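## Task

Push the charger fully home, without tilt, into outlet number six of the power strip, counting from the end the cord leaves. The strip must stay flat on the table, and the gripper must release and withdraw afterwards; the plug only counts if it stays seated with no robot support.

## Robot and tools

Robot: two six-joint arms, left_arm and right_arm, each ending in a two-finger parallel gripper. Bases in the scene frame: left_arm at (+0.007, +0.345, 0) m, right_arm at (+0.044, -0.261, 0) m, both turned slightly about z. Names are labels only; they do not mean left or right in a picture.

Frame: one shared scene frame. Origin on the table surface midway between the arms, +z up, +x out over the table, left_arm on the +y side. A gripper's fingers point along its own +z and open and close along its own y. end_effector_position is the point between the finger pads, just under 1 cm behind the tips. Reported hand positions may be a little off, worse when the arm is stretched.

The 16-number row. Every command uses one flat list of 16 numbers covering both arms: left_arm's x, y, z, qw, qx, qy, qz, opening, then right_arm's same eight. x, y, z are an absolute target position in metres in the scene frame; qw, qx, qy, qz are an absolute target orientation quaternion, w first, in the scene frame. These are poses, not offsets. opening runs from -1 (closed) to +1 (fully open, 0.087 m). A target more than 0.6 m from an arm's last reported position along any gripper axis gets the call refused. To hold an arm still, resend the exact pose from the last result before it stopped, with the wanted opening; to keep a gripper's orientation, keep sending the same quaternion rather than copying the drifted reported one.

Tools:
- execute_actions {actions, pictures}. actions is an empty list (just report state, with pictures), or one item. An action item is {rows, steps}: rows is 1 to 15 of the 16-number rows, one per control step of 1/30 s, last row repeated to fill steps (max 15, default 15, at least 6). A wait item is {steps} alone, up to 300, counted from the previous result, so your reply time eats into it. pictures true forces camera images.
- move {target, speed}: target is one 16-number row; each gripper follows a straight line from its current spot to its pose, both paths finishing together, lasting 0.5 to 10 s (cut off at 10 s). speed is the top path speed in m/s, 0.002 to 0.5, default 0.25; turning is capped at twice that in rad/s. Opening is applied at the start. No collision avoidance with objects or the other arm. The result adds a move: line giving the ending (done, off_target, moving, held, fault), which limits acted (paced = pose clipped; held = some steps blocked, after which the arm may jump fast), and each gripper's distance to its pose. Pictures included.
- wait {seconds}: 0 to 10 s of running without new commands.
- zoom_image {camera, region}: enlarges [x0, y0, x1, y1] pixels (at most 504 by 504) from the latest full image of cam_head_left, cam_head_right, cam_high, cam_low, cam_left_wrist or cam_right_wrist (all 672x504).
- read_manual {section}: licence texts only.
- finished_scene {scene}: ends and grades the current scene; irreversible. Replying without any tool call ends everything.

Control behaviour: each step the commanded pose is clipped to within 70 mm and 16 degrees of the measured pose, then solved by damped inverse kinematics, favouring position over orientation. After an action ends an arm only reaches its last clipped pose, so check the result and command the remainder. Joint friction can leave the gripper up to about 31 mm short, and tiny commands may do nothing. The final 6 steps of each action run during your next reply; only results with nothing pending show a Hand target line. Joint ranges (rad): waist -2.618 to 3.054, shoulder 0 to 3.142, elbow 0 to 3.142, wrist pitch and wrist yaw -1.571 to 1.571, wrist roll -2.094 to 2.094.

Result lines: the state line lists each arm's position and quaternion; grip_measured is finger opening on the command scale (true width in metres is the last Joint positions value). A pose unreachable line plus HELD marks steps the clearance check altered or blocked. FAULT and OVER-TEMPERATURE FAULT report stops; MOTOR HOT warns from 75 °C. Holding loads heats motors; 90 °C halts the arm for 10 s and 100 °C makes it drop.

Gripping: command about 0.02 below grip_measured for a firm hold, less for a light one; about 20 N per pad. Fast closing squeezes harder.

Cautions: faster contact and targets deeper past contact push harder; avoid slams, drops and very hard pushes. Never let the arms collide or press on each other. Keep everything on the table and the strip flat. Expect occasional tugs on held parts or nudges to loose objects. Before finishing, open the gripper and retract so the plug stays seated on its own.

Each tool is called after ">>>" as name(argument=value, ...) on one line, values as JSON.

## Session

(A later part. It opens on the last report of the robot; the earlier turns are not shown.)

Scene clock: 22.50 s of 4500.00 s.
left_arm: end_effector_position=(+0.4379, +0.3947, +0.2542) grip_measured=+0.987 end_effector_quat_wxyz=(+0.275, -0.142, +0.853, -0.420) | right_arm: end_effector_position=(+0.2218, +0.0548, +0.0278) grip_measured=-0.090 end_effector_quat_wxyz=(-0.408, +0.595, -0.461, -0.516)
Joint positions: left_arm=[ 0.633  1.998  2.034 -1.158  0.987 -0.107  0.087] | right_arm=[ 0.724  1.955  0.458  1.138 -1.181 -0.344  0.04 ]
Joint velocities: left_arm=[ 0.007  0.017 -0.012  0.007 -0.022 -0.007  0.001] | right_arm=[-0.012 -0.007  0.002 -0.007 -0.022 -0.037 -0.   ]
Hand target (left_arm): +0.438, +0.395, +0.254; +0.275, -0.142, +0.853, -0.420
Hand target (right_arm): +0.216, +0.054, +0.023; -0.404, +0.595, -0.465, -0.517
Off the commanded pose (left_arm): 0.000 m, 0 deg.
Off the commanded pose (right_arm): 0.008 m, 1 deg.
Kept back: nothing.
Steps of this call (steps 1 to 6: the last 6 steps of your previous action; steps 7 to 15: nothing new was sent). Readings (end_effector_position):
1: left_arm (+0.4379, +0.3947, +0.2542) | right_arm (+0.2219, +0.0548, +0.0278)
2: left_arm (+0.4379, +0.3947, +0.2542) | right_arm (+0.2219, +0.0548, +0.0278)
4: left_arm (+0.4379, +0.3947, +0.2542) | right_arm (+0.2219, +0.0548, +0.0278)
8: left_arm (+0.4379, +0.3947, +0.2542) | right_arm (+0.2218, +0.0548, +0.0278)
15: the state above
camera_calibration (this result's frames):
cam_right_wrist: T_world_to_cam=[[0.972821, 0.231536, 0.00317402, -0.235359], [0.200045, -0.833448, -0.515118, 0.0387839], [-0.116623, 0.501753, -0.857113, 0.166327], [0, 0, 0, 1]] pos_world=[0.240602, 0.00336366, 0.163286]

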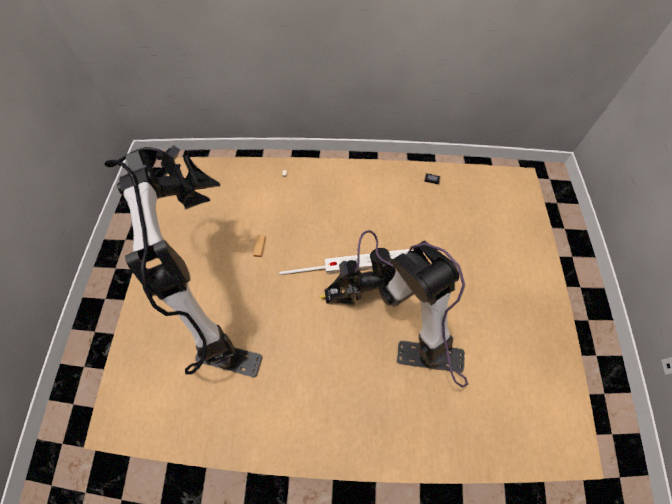

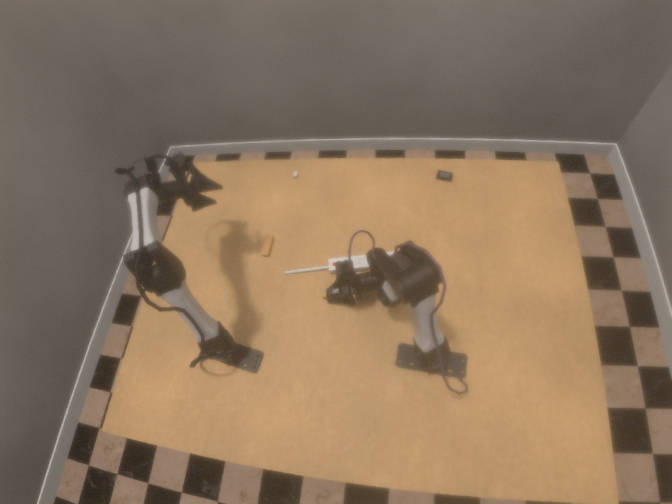

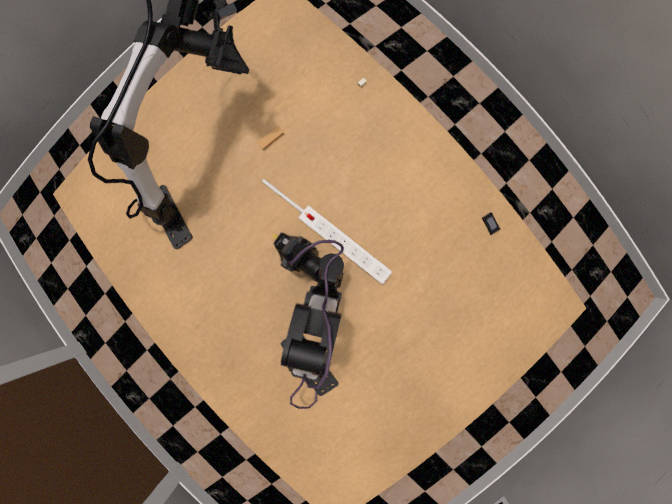

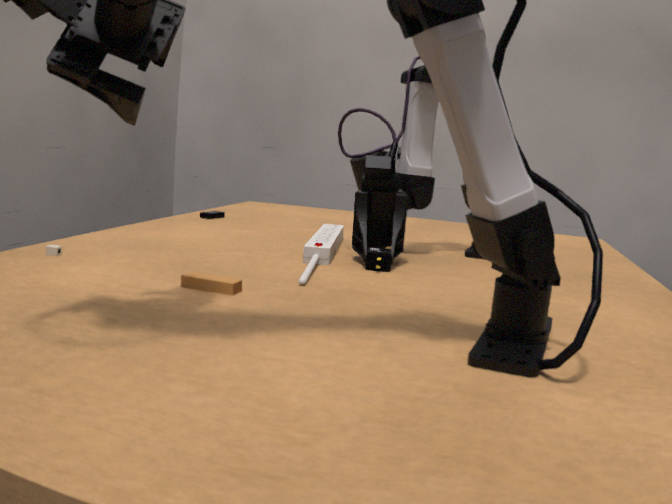

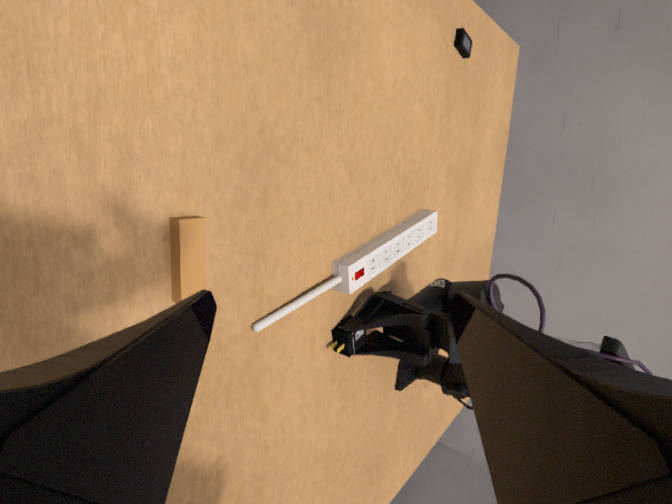

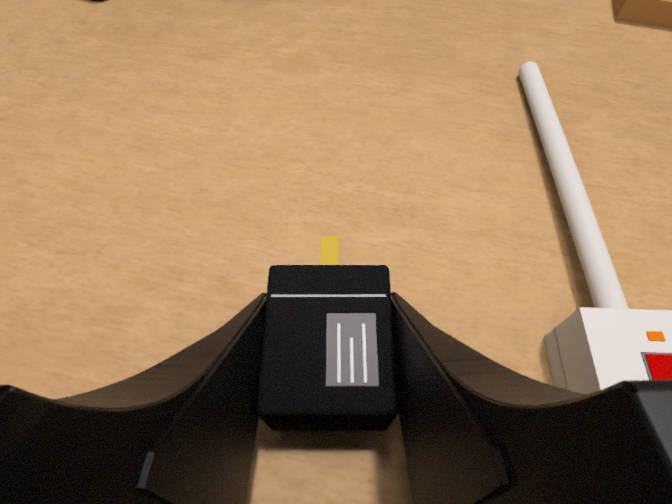

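>>> move(target=[0.33, 0.17, 0.17, 0.5187, 0.4725, 0.5660, -0.4329, 1.0, 0.222, 0.050, 0.12, 0.4040, -0.5947, 0.4647, 0.5170, -0.12], speed=0.4)

Scene clock: 26.97 s of 4500.00 s.
left_arm: end_effector_position=(+0.3355, +0.1751, +0.1698) grip_measured=+0.987 end_effector_quat_wxyz=(+0.520, +0.472, +0.570, -0.427) | right_arm: end_effector_position=(+0.2120, +0.0476, +0.1067) grip_measured=-0.090 end_effector_quat_wxyz=(-0.384, +0.591, -0.481, -0.522)
Joint positions: left_arm=[0.159 1.516 0.792 0.278 1.351 0.441 0.087] | right_arm=[ 0.724  1.515  0.535  0.544 -1.181 -0.358  0.04 ]
Joint velocities: left_arm=[-0.022  0.007 -0.007  0.11  -0.037 -0.037 -0.001] | right_arm=[ 0.002 -0.007  0.002  0.051  0.022 -0.051 -0.   ]
Hand target (left_arm): +0.329, +0.173, +0.169; +0.519, +0.473, +0.567, -0.432
Hand target (right_arm): +0.220, +0.049, +0.122; -0.404, +0.595, -0.465, -0.517
Off the commanded pose (left_arm): 0.008 m, 1 deg.
Off the commanded pose (right_arm): 0.017 m, 3 deg.
Kept back: nothing.
move: off_target (right_arm)
camera_calibration (this result's frames):
cam_left_wrist: T_world_to_cam=[[-0.978896, -0.203977, 0.0125061, 0.360733], [-0.176598, 0.81353, -0.55406, 0.0342224], [0.102842, -0.544576, -0.832383, 0.34303], [0, 0, 0, 1]] pos_world=[0.323885, 0.232546, 0.299982]
cam_right_wrist: T_world_to_cam=[[0.971054, 0.23238, -0.0552684, -0.217802], [0.176394, -0.853655, -0.49006, 0.0787694], [-0.16106, 0.466125, -0.869935, 0.248894], [0, 0, 0, 1]] pos_world=[0.23769, 0.00183919, 0.243085]

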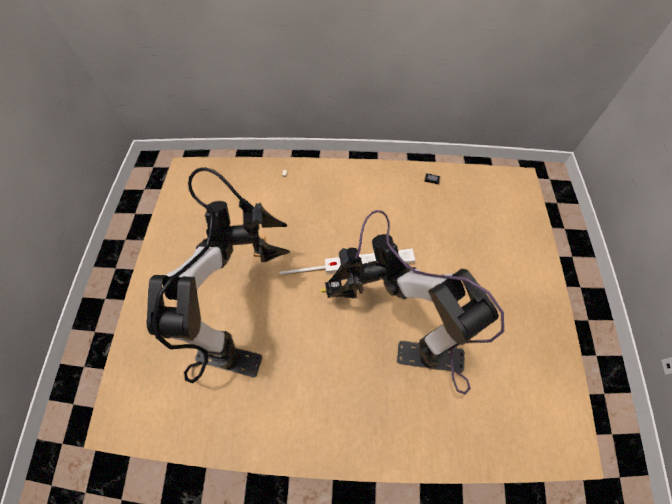

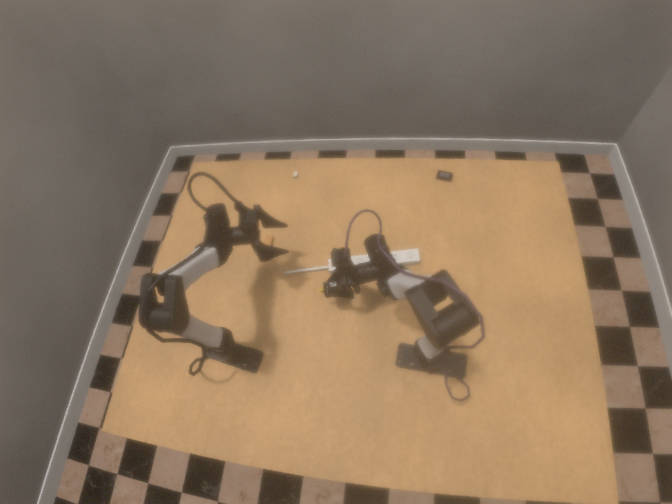

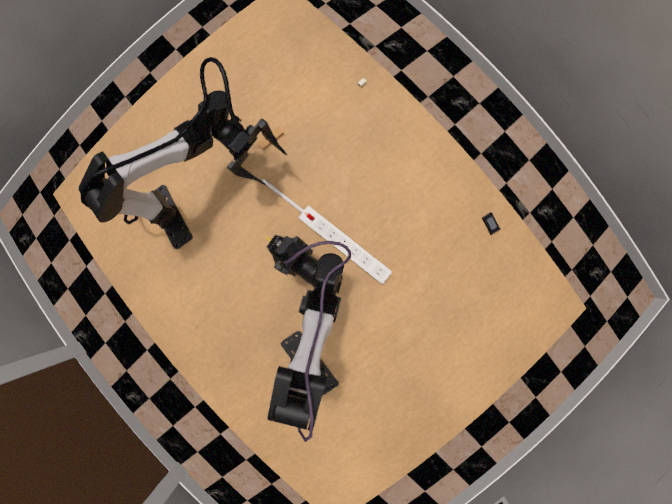

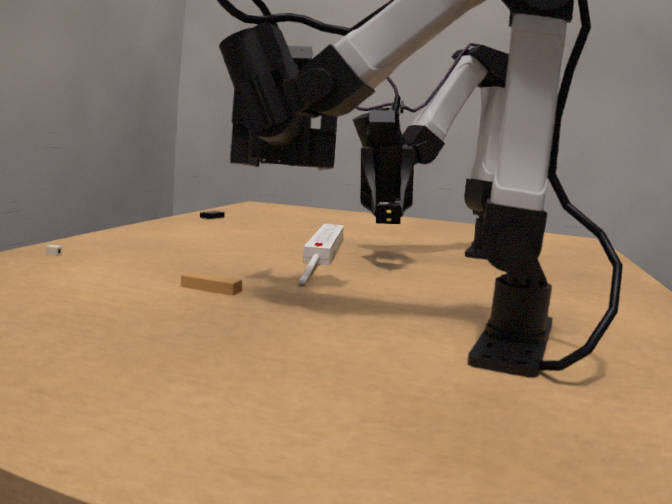

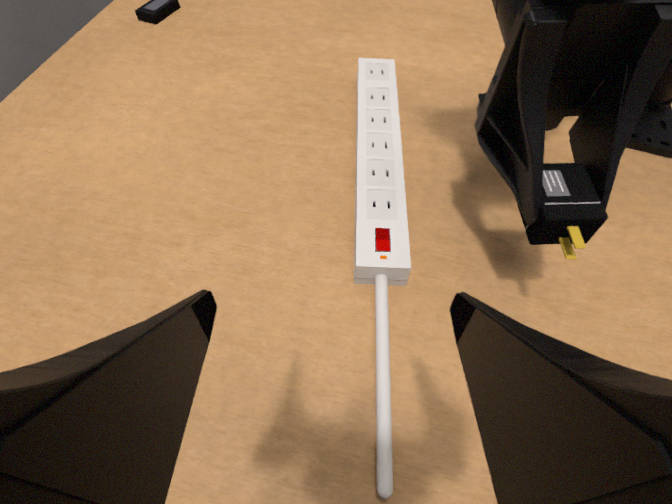

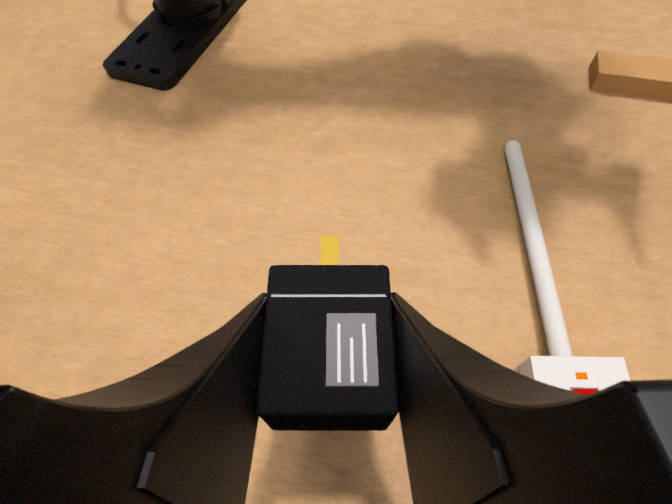

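>>> move(target=[0.333, -0.04, 0.095, 0.5187, 0.4725, 0.5660, -0.4329, 1.0, 0.375, -0.178, 0.105, -0.0664, -0.0896, 0.9937, -0.0060, -0.12], speed=0.35)

Scene clock: 31.17 s of 4500.00 s.
left_arm: end_effector_position=(+0.3288, -0.0339, +0.0931) grip_measured=+0.987 end_effector_quat_wxyz=(+0.514, +0.475, +0.570, -0.430) | right_arm: end_effector_position=(+0.3742, -0.1715, +0.0994) grip_measured=-0.090 end_effector_quat_wxyz=(-0.067, -0.088, +0.994, +0.003)
Joint positions: left_arm=[-0.461  1.977  0.864  0.974  0.759  0.095  0.087] | right_arm=[ 0.357  2.148  1.934 -1.488 -0.027  0.066  0.04 ]
Joint velocities: left_arm=[-0.002 -0.012 -0.002  0.022 -0.037 -0.037  0.001] | right_arm=[-0.017 -0.007  0.022  0.007 -0.081  0.066  0.001]
Hand target (left_arm): +0.331, -0.040, +0.094; +0.517, +0.474, +0.567, -0.431
Hand target (right_arm): +0.376, -0.176, +0.104; -0.065, -0.081, +0.995, -0.002
Off the commanded pose (left_arm): 0.008 m, 1 deg.
Off the commanded pose (right_arm): 0.009 m, 1 deg.
Kept back: nothing.
move: done
camera_calibration (this result's frames):
cam_left_wrist: T_world_to_cam=[[-0.981023, -0.193036, 0.0181889, 0.313071], [-0.171266, 0.818747, -0.548016, 0.15847], [0.090895, -0.540732, -0.83627, 0.170484], [0, 0, 0, 1]] pos_world=[0.318775, 0.0228732, 0.223721]
cam_right_wrist: T_world_to_cam=[[0.166452, -0.986017, -0.00798485, -0.237404], [-0.507479, -0.0926064, 0.856673, 0.112098], [-0.845434, -0.138543, -0.515798, 0.488035], [0, 0, 0, 1]] pos_world=[0.509005, -0.15609, 0.153801]

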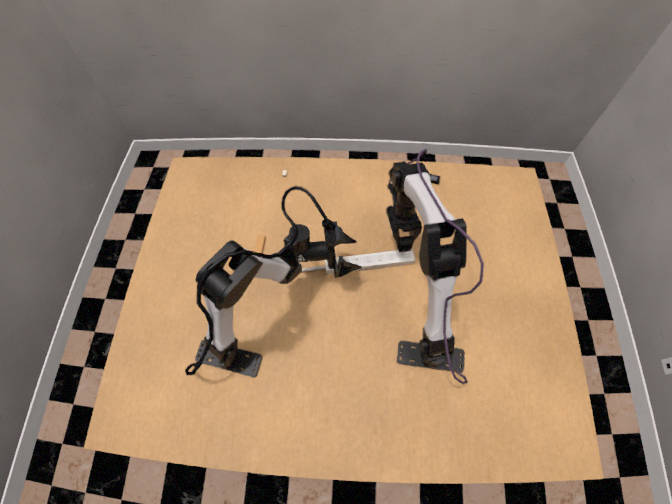

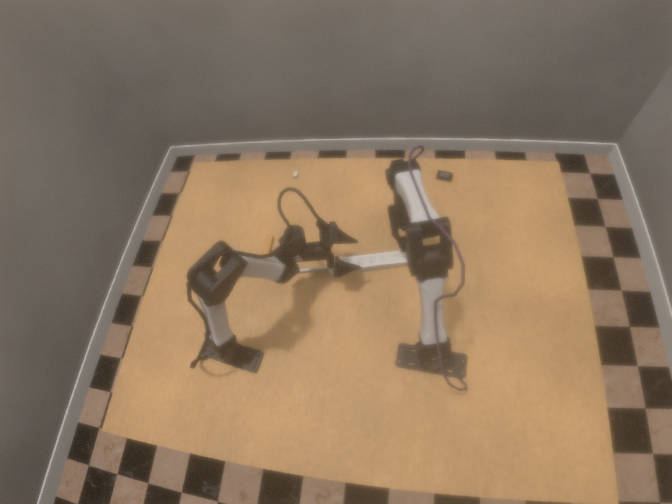

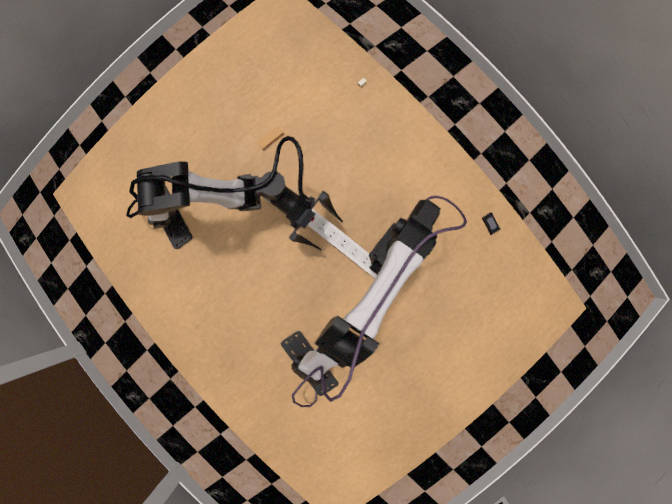

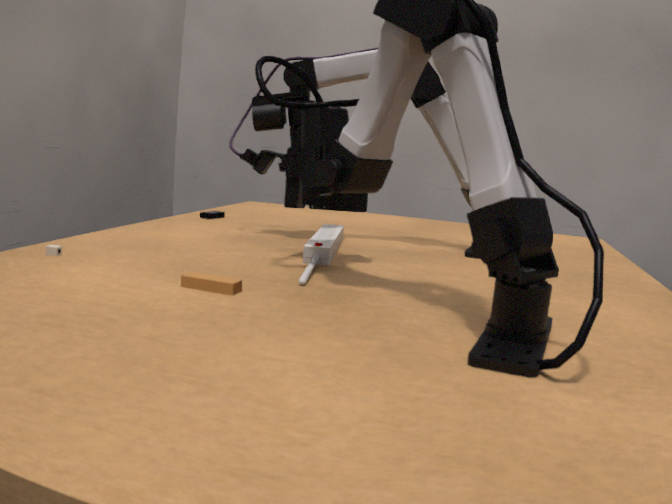

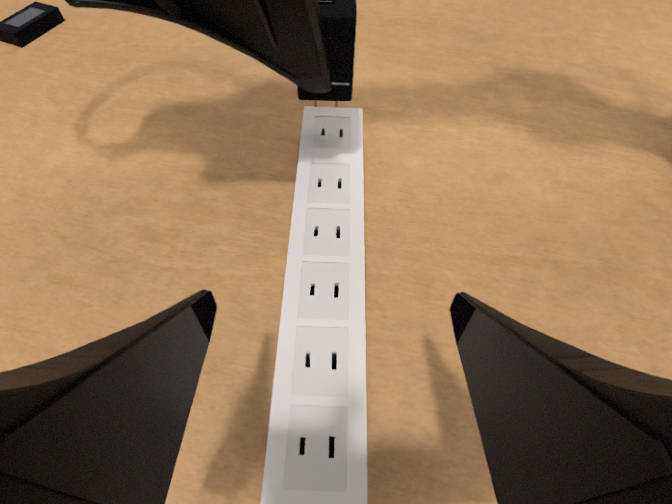

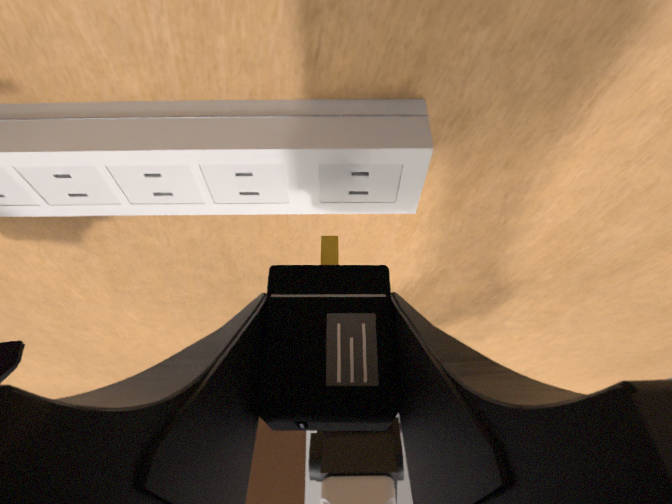

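>>> zoom_image(camera="cam_right_wrist", region=[240, 90, 450, 290])

>>> zoom_image(camera="cam_left_wrist", region=[270, 40, 400, 170])

Region (240, 90, 450, 290) of cam_right_wrist's 672x504 image, scaled by 2.400, with more detail than that image has; it fills the top 480 rows of this view, and the rest is white.

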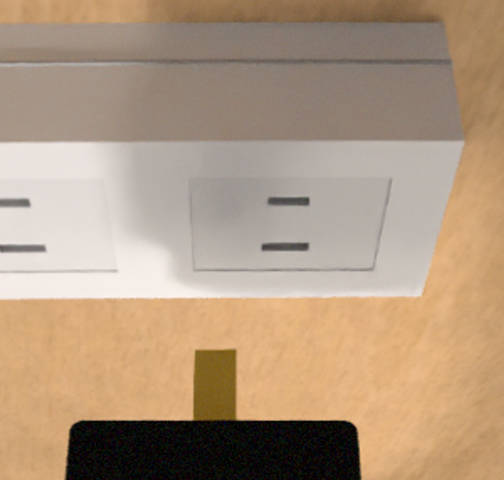

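Region (270, 40, 400, 170) of cam_left_wrist's 672x504 image, scaled by 3.877, with more detail than that image has.

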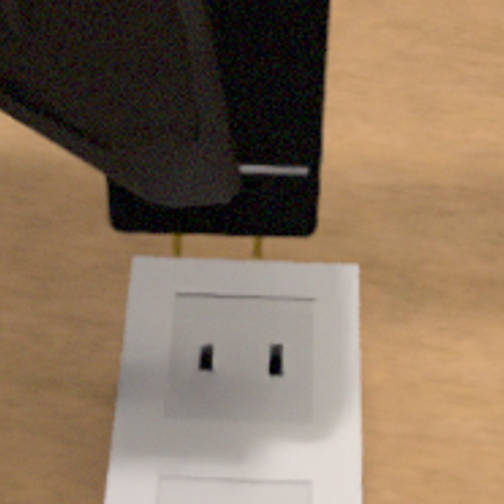

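>>> move(target=[0.333, -0.04, 0.095, 0.5187, 0.4725, 0.5660, -0.4329, 1.0, 0.372, -0.190, 0.075, -0.0664, -0.0896, 0.9937, -0.0060, -0.12], speed=0.06)

>>> zoom_image(camera="cam_right_wrist", region=[240, 120, 450, 300])

>>> zoom_image(camera="cam_left_wrist", region=[270, 40, 400, 170])

Scene clock: 34.03 s of 4500.00 s.
left_arm: end_effector_position=(+0.3291, -0.0343, +0.0946) grip_measured=+0.987 end_effector_quat_wxyz=(+0.516, +0.473, +0.569, -0.431) | right_arm: end_effector_position=(+0.3725, -0.1846, +0.0717) grip_measured=-0.090 end_effector_quat_wxyz=(-0.074, -0.091, +0.993, -0.002)
Joint positions: left_arm=[-0.461  1.977  0.864  0.982  0.759  0.088  0.087] | right_arm=[ 0.331  2.148  1.819 -1.389 -0.015  0.034  0.04 ]
Joint velocities: left_arm=[ 0.002  0.007  0.002  0.051  0.007 -0.081 -0.   ] | right_arm=[-0.002  0.007 -0.007  0.022 -0.066 -0.037  0.001]
Hand target (left_arm): +0.333, -0.040, +0.095; +0.519, +0.473, +0.566, -0.433
Hand target (right_arm): +0.373, -0.190, +0.075; -0.066, -0.090, +0.994, -0.006
Off the commanded pose (left_arm): 0.007 m, 1 deg.
Off the commanded pose (right_arm): 0.006 m, 1 deg.
Kept back: nothing.
move: done
camera_calibration (this result's frames):
cam_left_wrist: T_world_to_cam=[[-0.980824, -0.193928, 0.019409, 0.312987], [-0.172173, 0.815495, -0.552562, 0.160225], [0.091329, -0.545308, -0.833246, 0.170942], [0, 0, 0, 1]] pos_world=[0.318959, 0.0232503, 0.224896]
cam_right_wrist: T_world_to_cam=[[0.173461, -0.98484, 0.00098195, -0.253277], [-0.495563, -0.0864221, 0.864262, 0.129892], [-0.851075, -0.150402, -0.503041, 0.469438], [0, 0, 0, 1]] pos_world=[0.50783, -0.167608, 0.124135]

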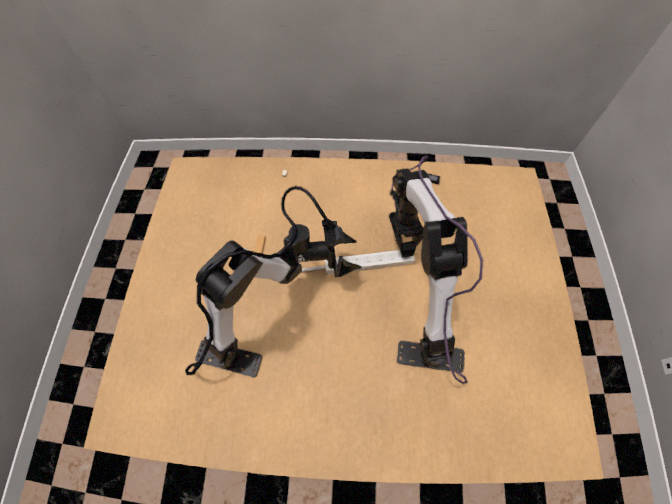

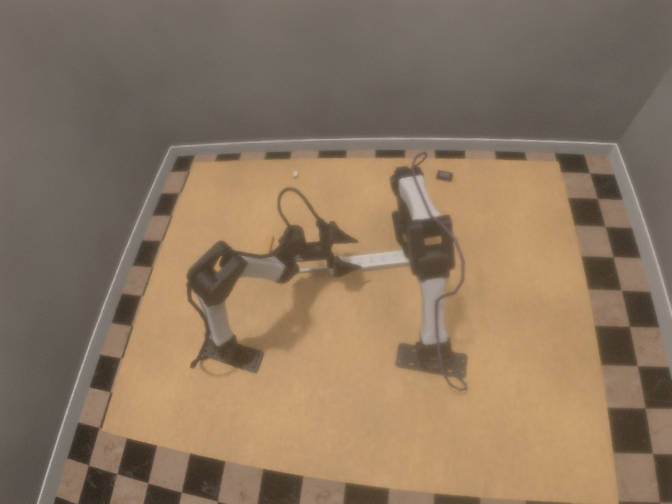

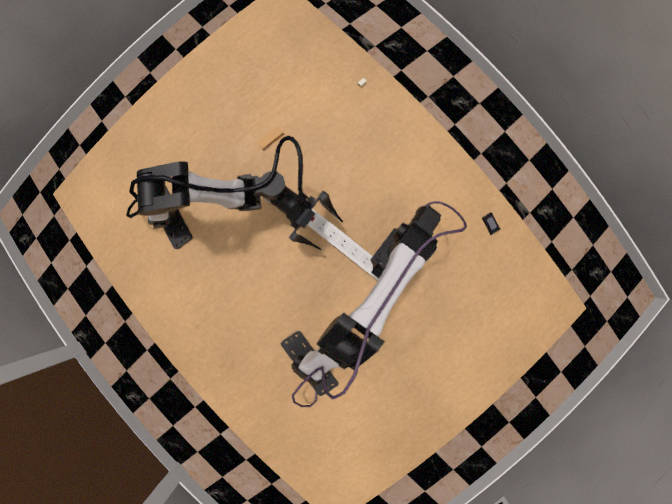

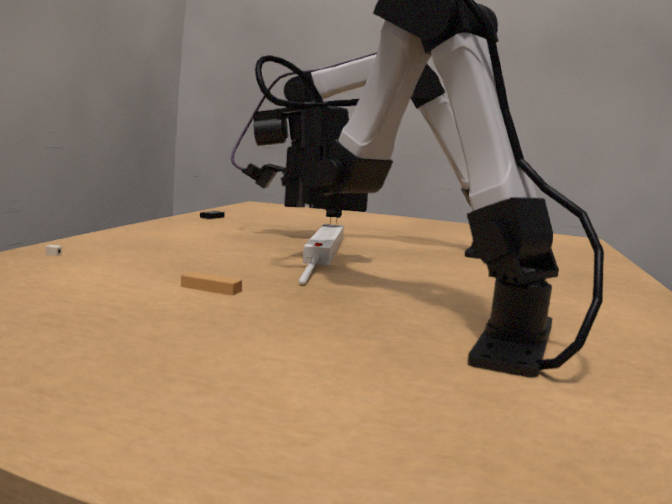

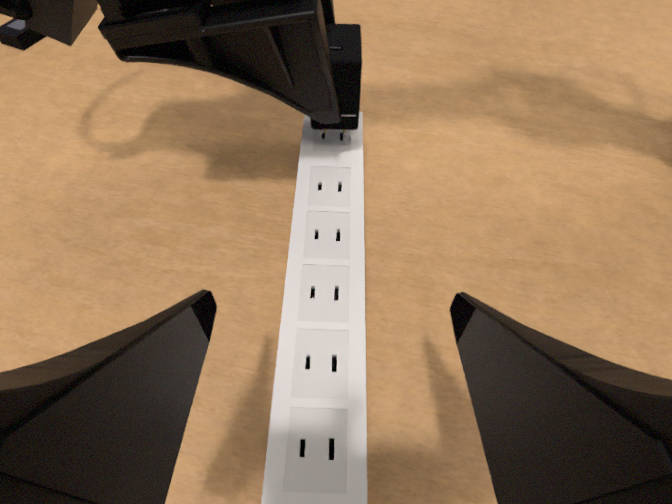

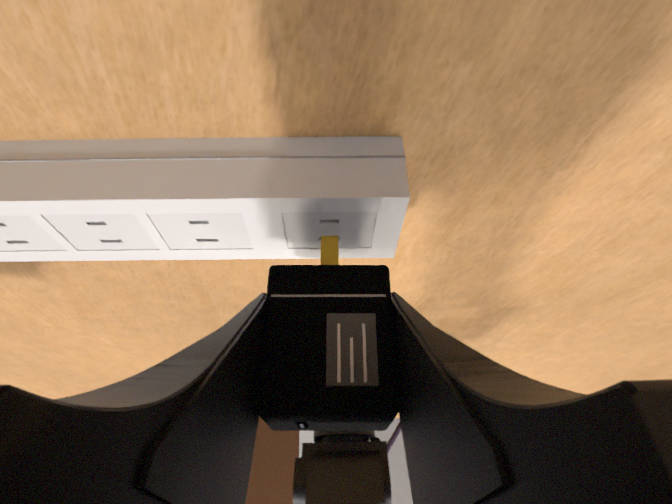

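Region (240, 120, 450, 300) of cam_right_wrist's 672x504 image, scaled by 2.400, with more detail than that image has; it fills the top 432 rows of this view, and the rest is white.

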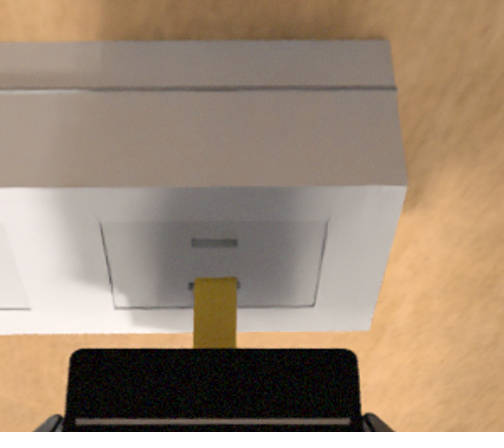

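Region (270, 40, 400, 170) of cam_left_wrist's 672x504 image, scaled by 3.877, with more detail than that image has.

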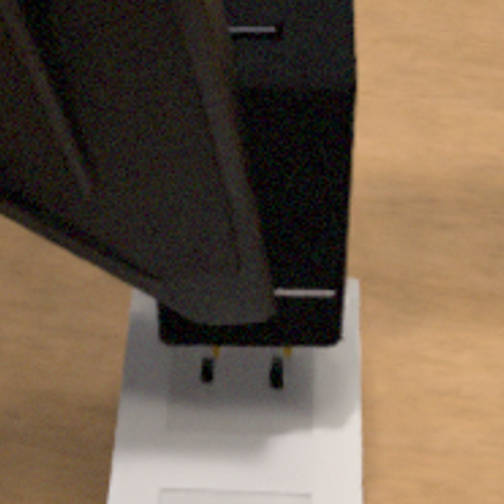

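>>> zoom_image(camera="cam_left_wrist", region=[300, 105, 370, 155])

>>> zoom_image(camera="cam_low", region=[300, 200, 370, 250])

Region (300, 105, 370, 155) of cam_left_wrist's 672x504 image, scaled by 7.200, with more detail than that image has; it fills the top 360 rows of this view, and the rest is white.

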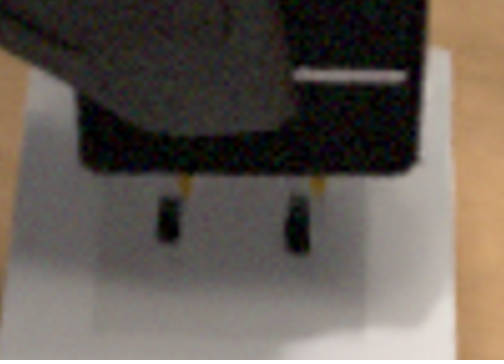

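Region (300, 200, 370, 250) of cam_low's 672x504 image, scaled by 7.200, with more detail than that image has; it fills the top 360 rows of this view, and the rest is white.

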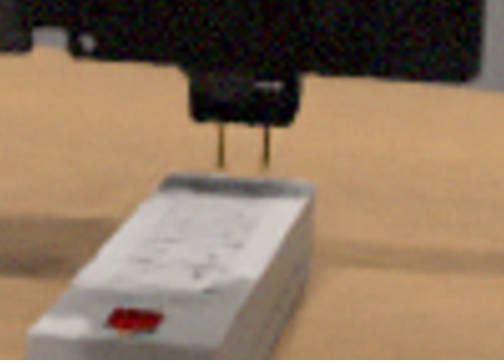

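>>> execute_actions(actions=[{"rows": [[0.333, -0.04, 0.095, 0.5187, 0.4725, 0.5660, -0.4329, 1.0, 0.3735, -0.1897, 0.0745, -0.06332, -0.08958, 0.99395, -0.00571, -0.12]], "steps": 10}])

>>> execute_actions(actions=[{"steps": 12}], pictures=true)

>>> zoom_image(camera="cam_left_wrist", region=[300, 105, 370, 155])

Scene clock: 35.43 s of 4500.00 s.
left_arm: end_effector_position=(+0.3291, -0.0343, +0.0947) grip_measured=+0.987 end_effector_quat_wxyz=(+0.516, +0.473, +0.569, -0.431) | right_arm: end_effector_position=(+0.3737, -0.1844, +0.0713) grip_measured=-0.090 end_effector_quat_wxyz=(-0.072, -0.091, +0.993, -0.002)
Joint positions: left_arm=[-0.461  1.977  0.864  0.982  0.759  0.088  0.087] | right_arm=[ 0.331  2.148  1.819 -1.384 -0.015  0.033  0.04 ]
Joint velocities: left_arm=[-0.007 -0.022 -0.002 -0.051 -0.022 -0.037  0.001] | right_arm=[ 0.007 -0.002 -0.002  0.051  0.066 -0.022 -0.001]
Steps of this call (steps 1 to 38: nothing new was sent; steps 39 to 42: the first 4 steps of this action). Readings (end_effector_position):
39: left_arm (+0.3291, -0.0343, +0.0947) | right_arm (+0.3729, -0.1845, +0.0715)
40: left_arm (+0.3291, -0.0343, +0.0947) | right_arm (+0.3732, -0.1845, +0.0714)
42: the state above

Scene clock: 35.83 s of 4500.00 s.
left_arm: end_effector_position=(+0.3291, -0.0343, +0.0947) grip_measured=+0.987 end_effector_quat_wxyz=(+0.516, +0.473, +0.569, -0.431) | right_arm: end_effector_position=(+0.3744, -0.1842, +0.0711) grip_measured=-0.090 end_effector_quat_wxyz=(-0.070, -0.091, +0.993, -0.001)
Joint positions: left_arm=[-0.461  1.977  0.864  0.982  0.759  0.088  0.087] | right_arm=[ 0.331  2.148  1.819 -1.381 -0.015  0.033  0.04 ]
Joint velocities: left_arm=[ 0.002 -0.002  0.012  0.007 -0.037 -0.022  0.001] | right_arm=[ 0.012  0.002  0.002  0.022 -0.007 -0.066  0.   ]
Hand target (left_arm): +0.333, -0.040, +0.095; +0.519, +0.472, +0.566, -0.433
Hand target (right_arm): +0.374, -0.190, +0.074; -0.063, -0.090, +0.994, -0.006
Off the commanded pose (left_arm): 0.007 m, 1 deg.
Off the commanded pose (right_arm): 0.007 m, 1 deg.
Kept back: nothing.
Steps of this call (steps 1 to 6: the last 6 steps of your previous action; steps 7 to 12: nothing new was sent). Readings (end_effector_position):
1: left_arm (+0.3291, -0.0343, +0.0947) | right_arm (+0.3738, -0.1844, +0.0712)
2: left_arm (+0.3291, -0.0343, +0.0947) | right_arm (+0.3740, -0.1843, +0.0712)
4: left_arm (+0.3291, -0.0343, +0.0947) | right_arm (+0.3741, -0.1843, +0.0712)
8: left_arm (+0.3291, -0.0343, +0.0947) | right_arm (+0.3743, -0.1843, +0.0711)
12: the state above
camera_calibration (this result's frames):
cam_left_wrist: T_world_to_cam=[[-0.980816, -0.193958, 0.019529, 0.312972], [-0.172239, 0.815327, -0.552789, 0.160319], [0.091295, -0.545548, -0.833092, 0.170983], [0, 0, 0, 1]] pos_world=[0.318971, 0.0232699, 0.224955]
cam_right_wrist: T_world_to_cam=[[0.174198, -0.98471, 0.000530345, -0.253445], [-0.502231, -0.0883829, 0.860205, 0.133818], [-0.847006, -0.150113, -0.509948, 0.469816], [0, 0, 0, 1]] pos_world=[0.509294, -0.167218, 0.124605]

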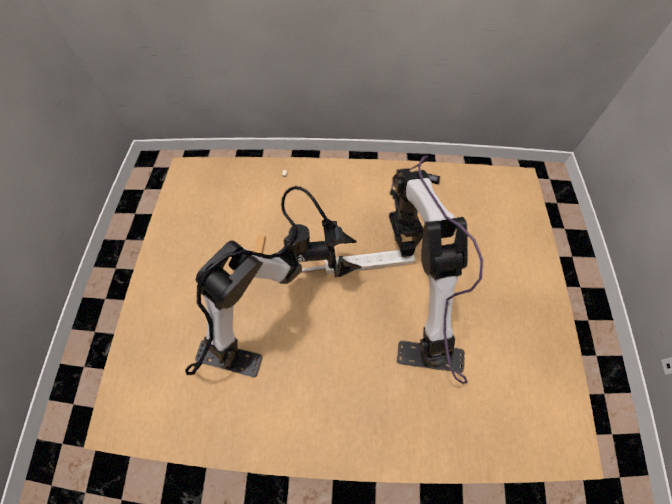

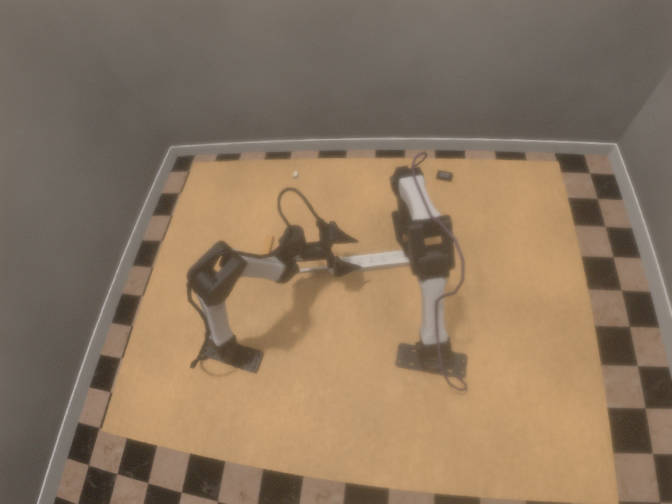

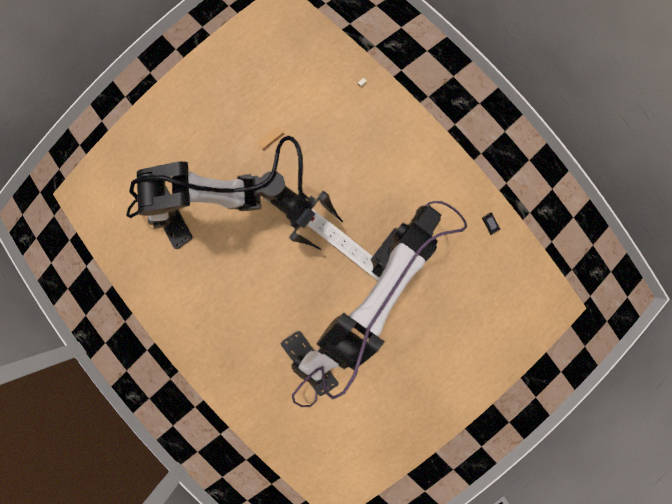

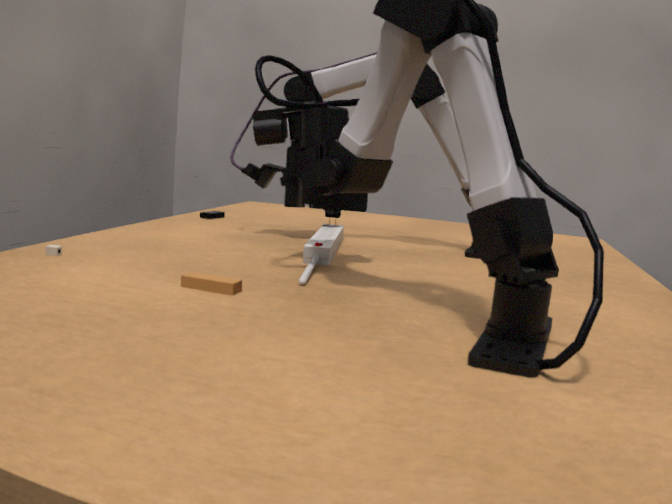

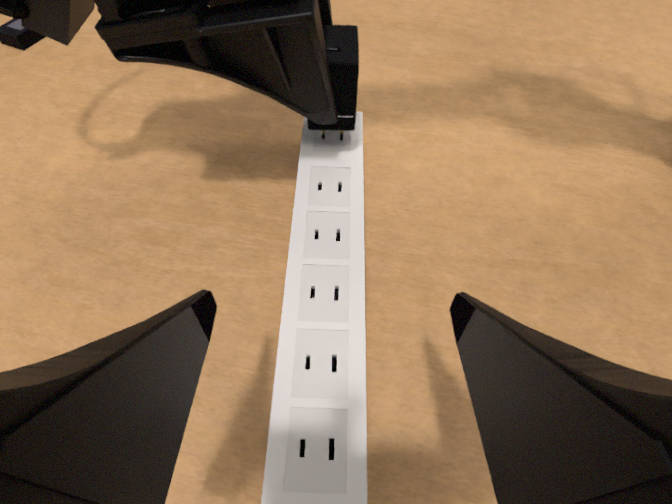

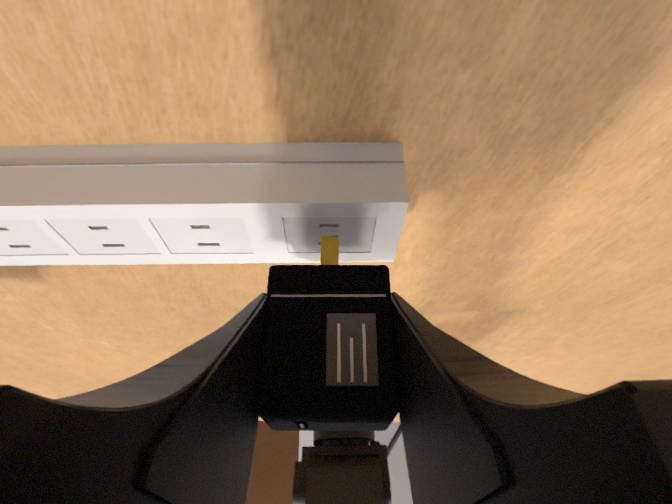

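Region (300, 105, 370, 155) of cam_left_wrist's 672x504 image, scaled by 7.200, with more detail than that image has; it fills the top 360 rows of this view, and the rest is white.

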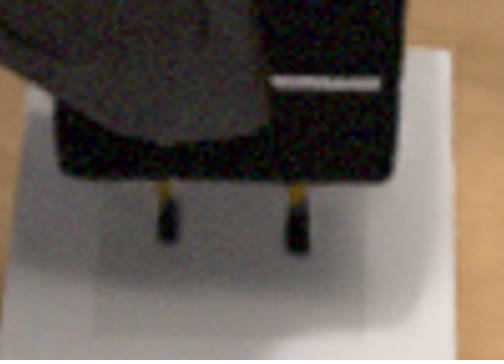

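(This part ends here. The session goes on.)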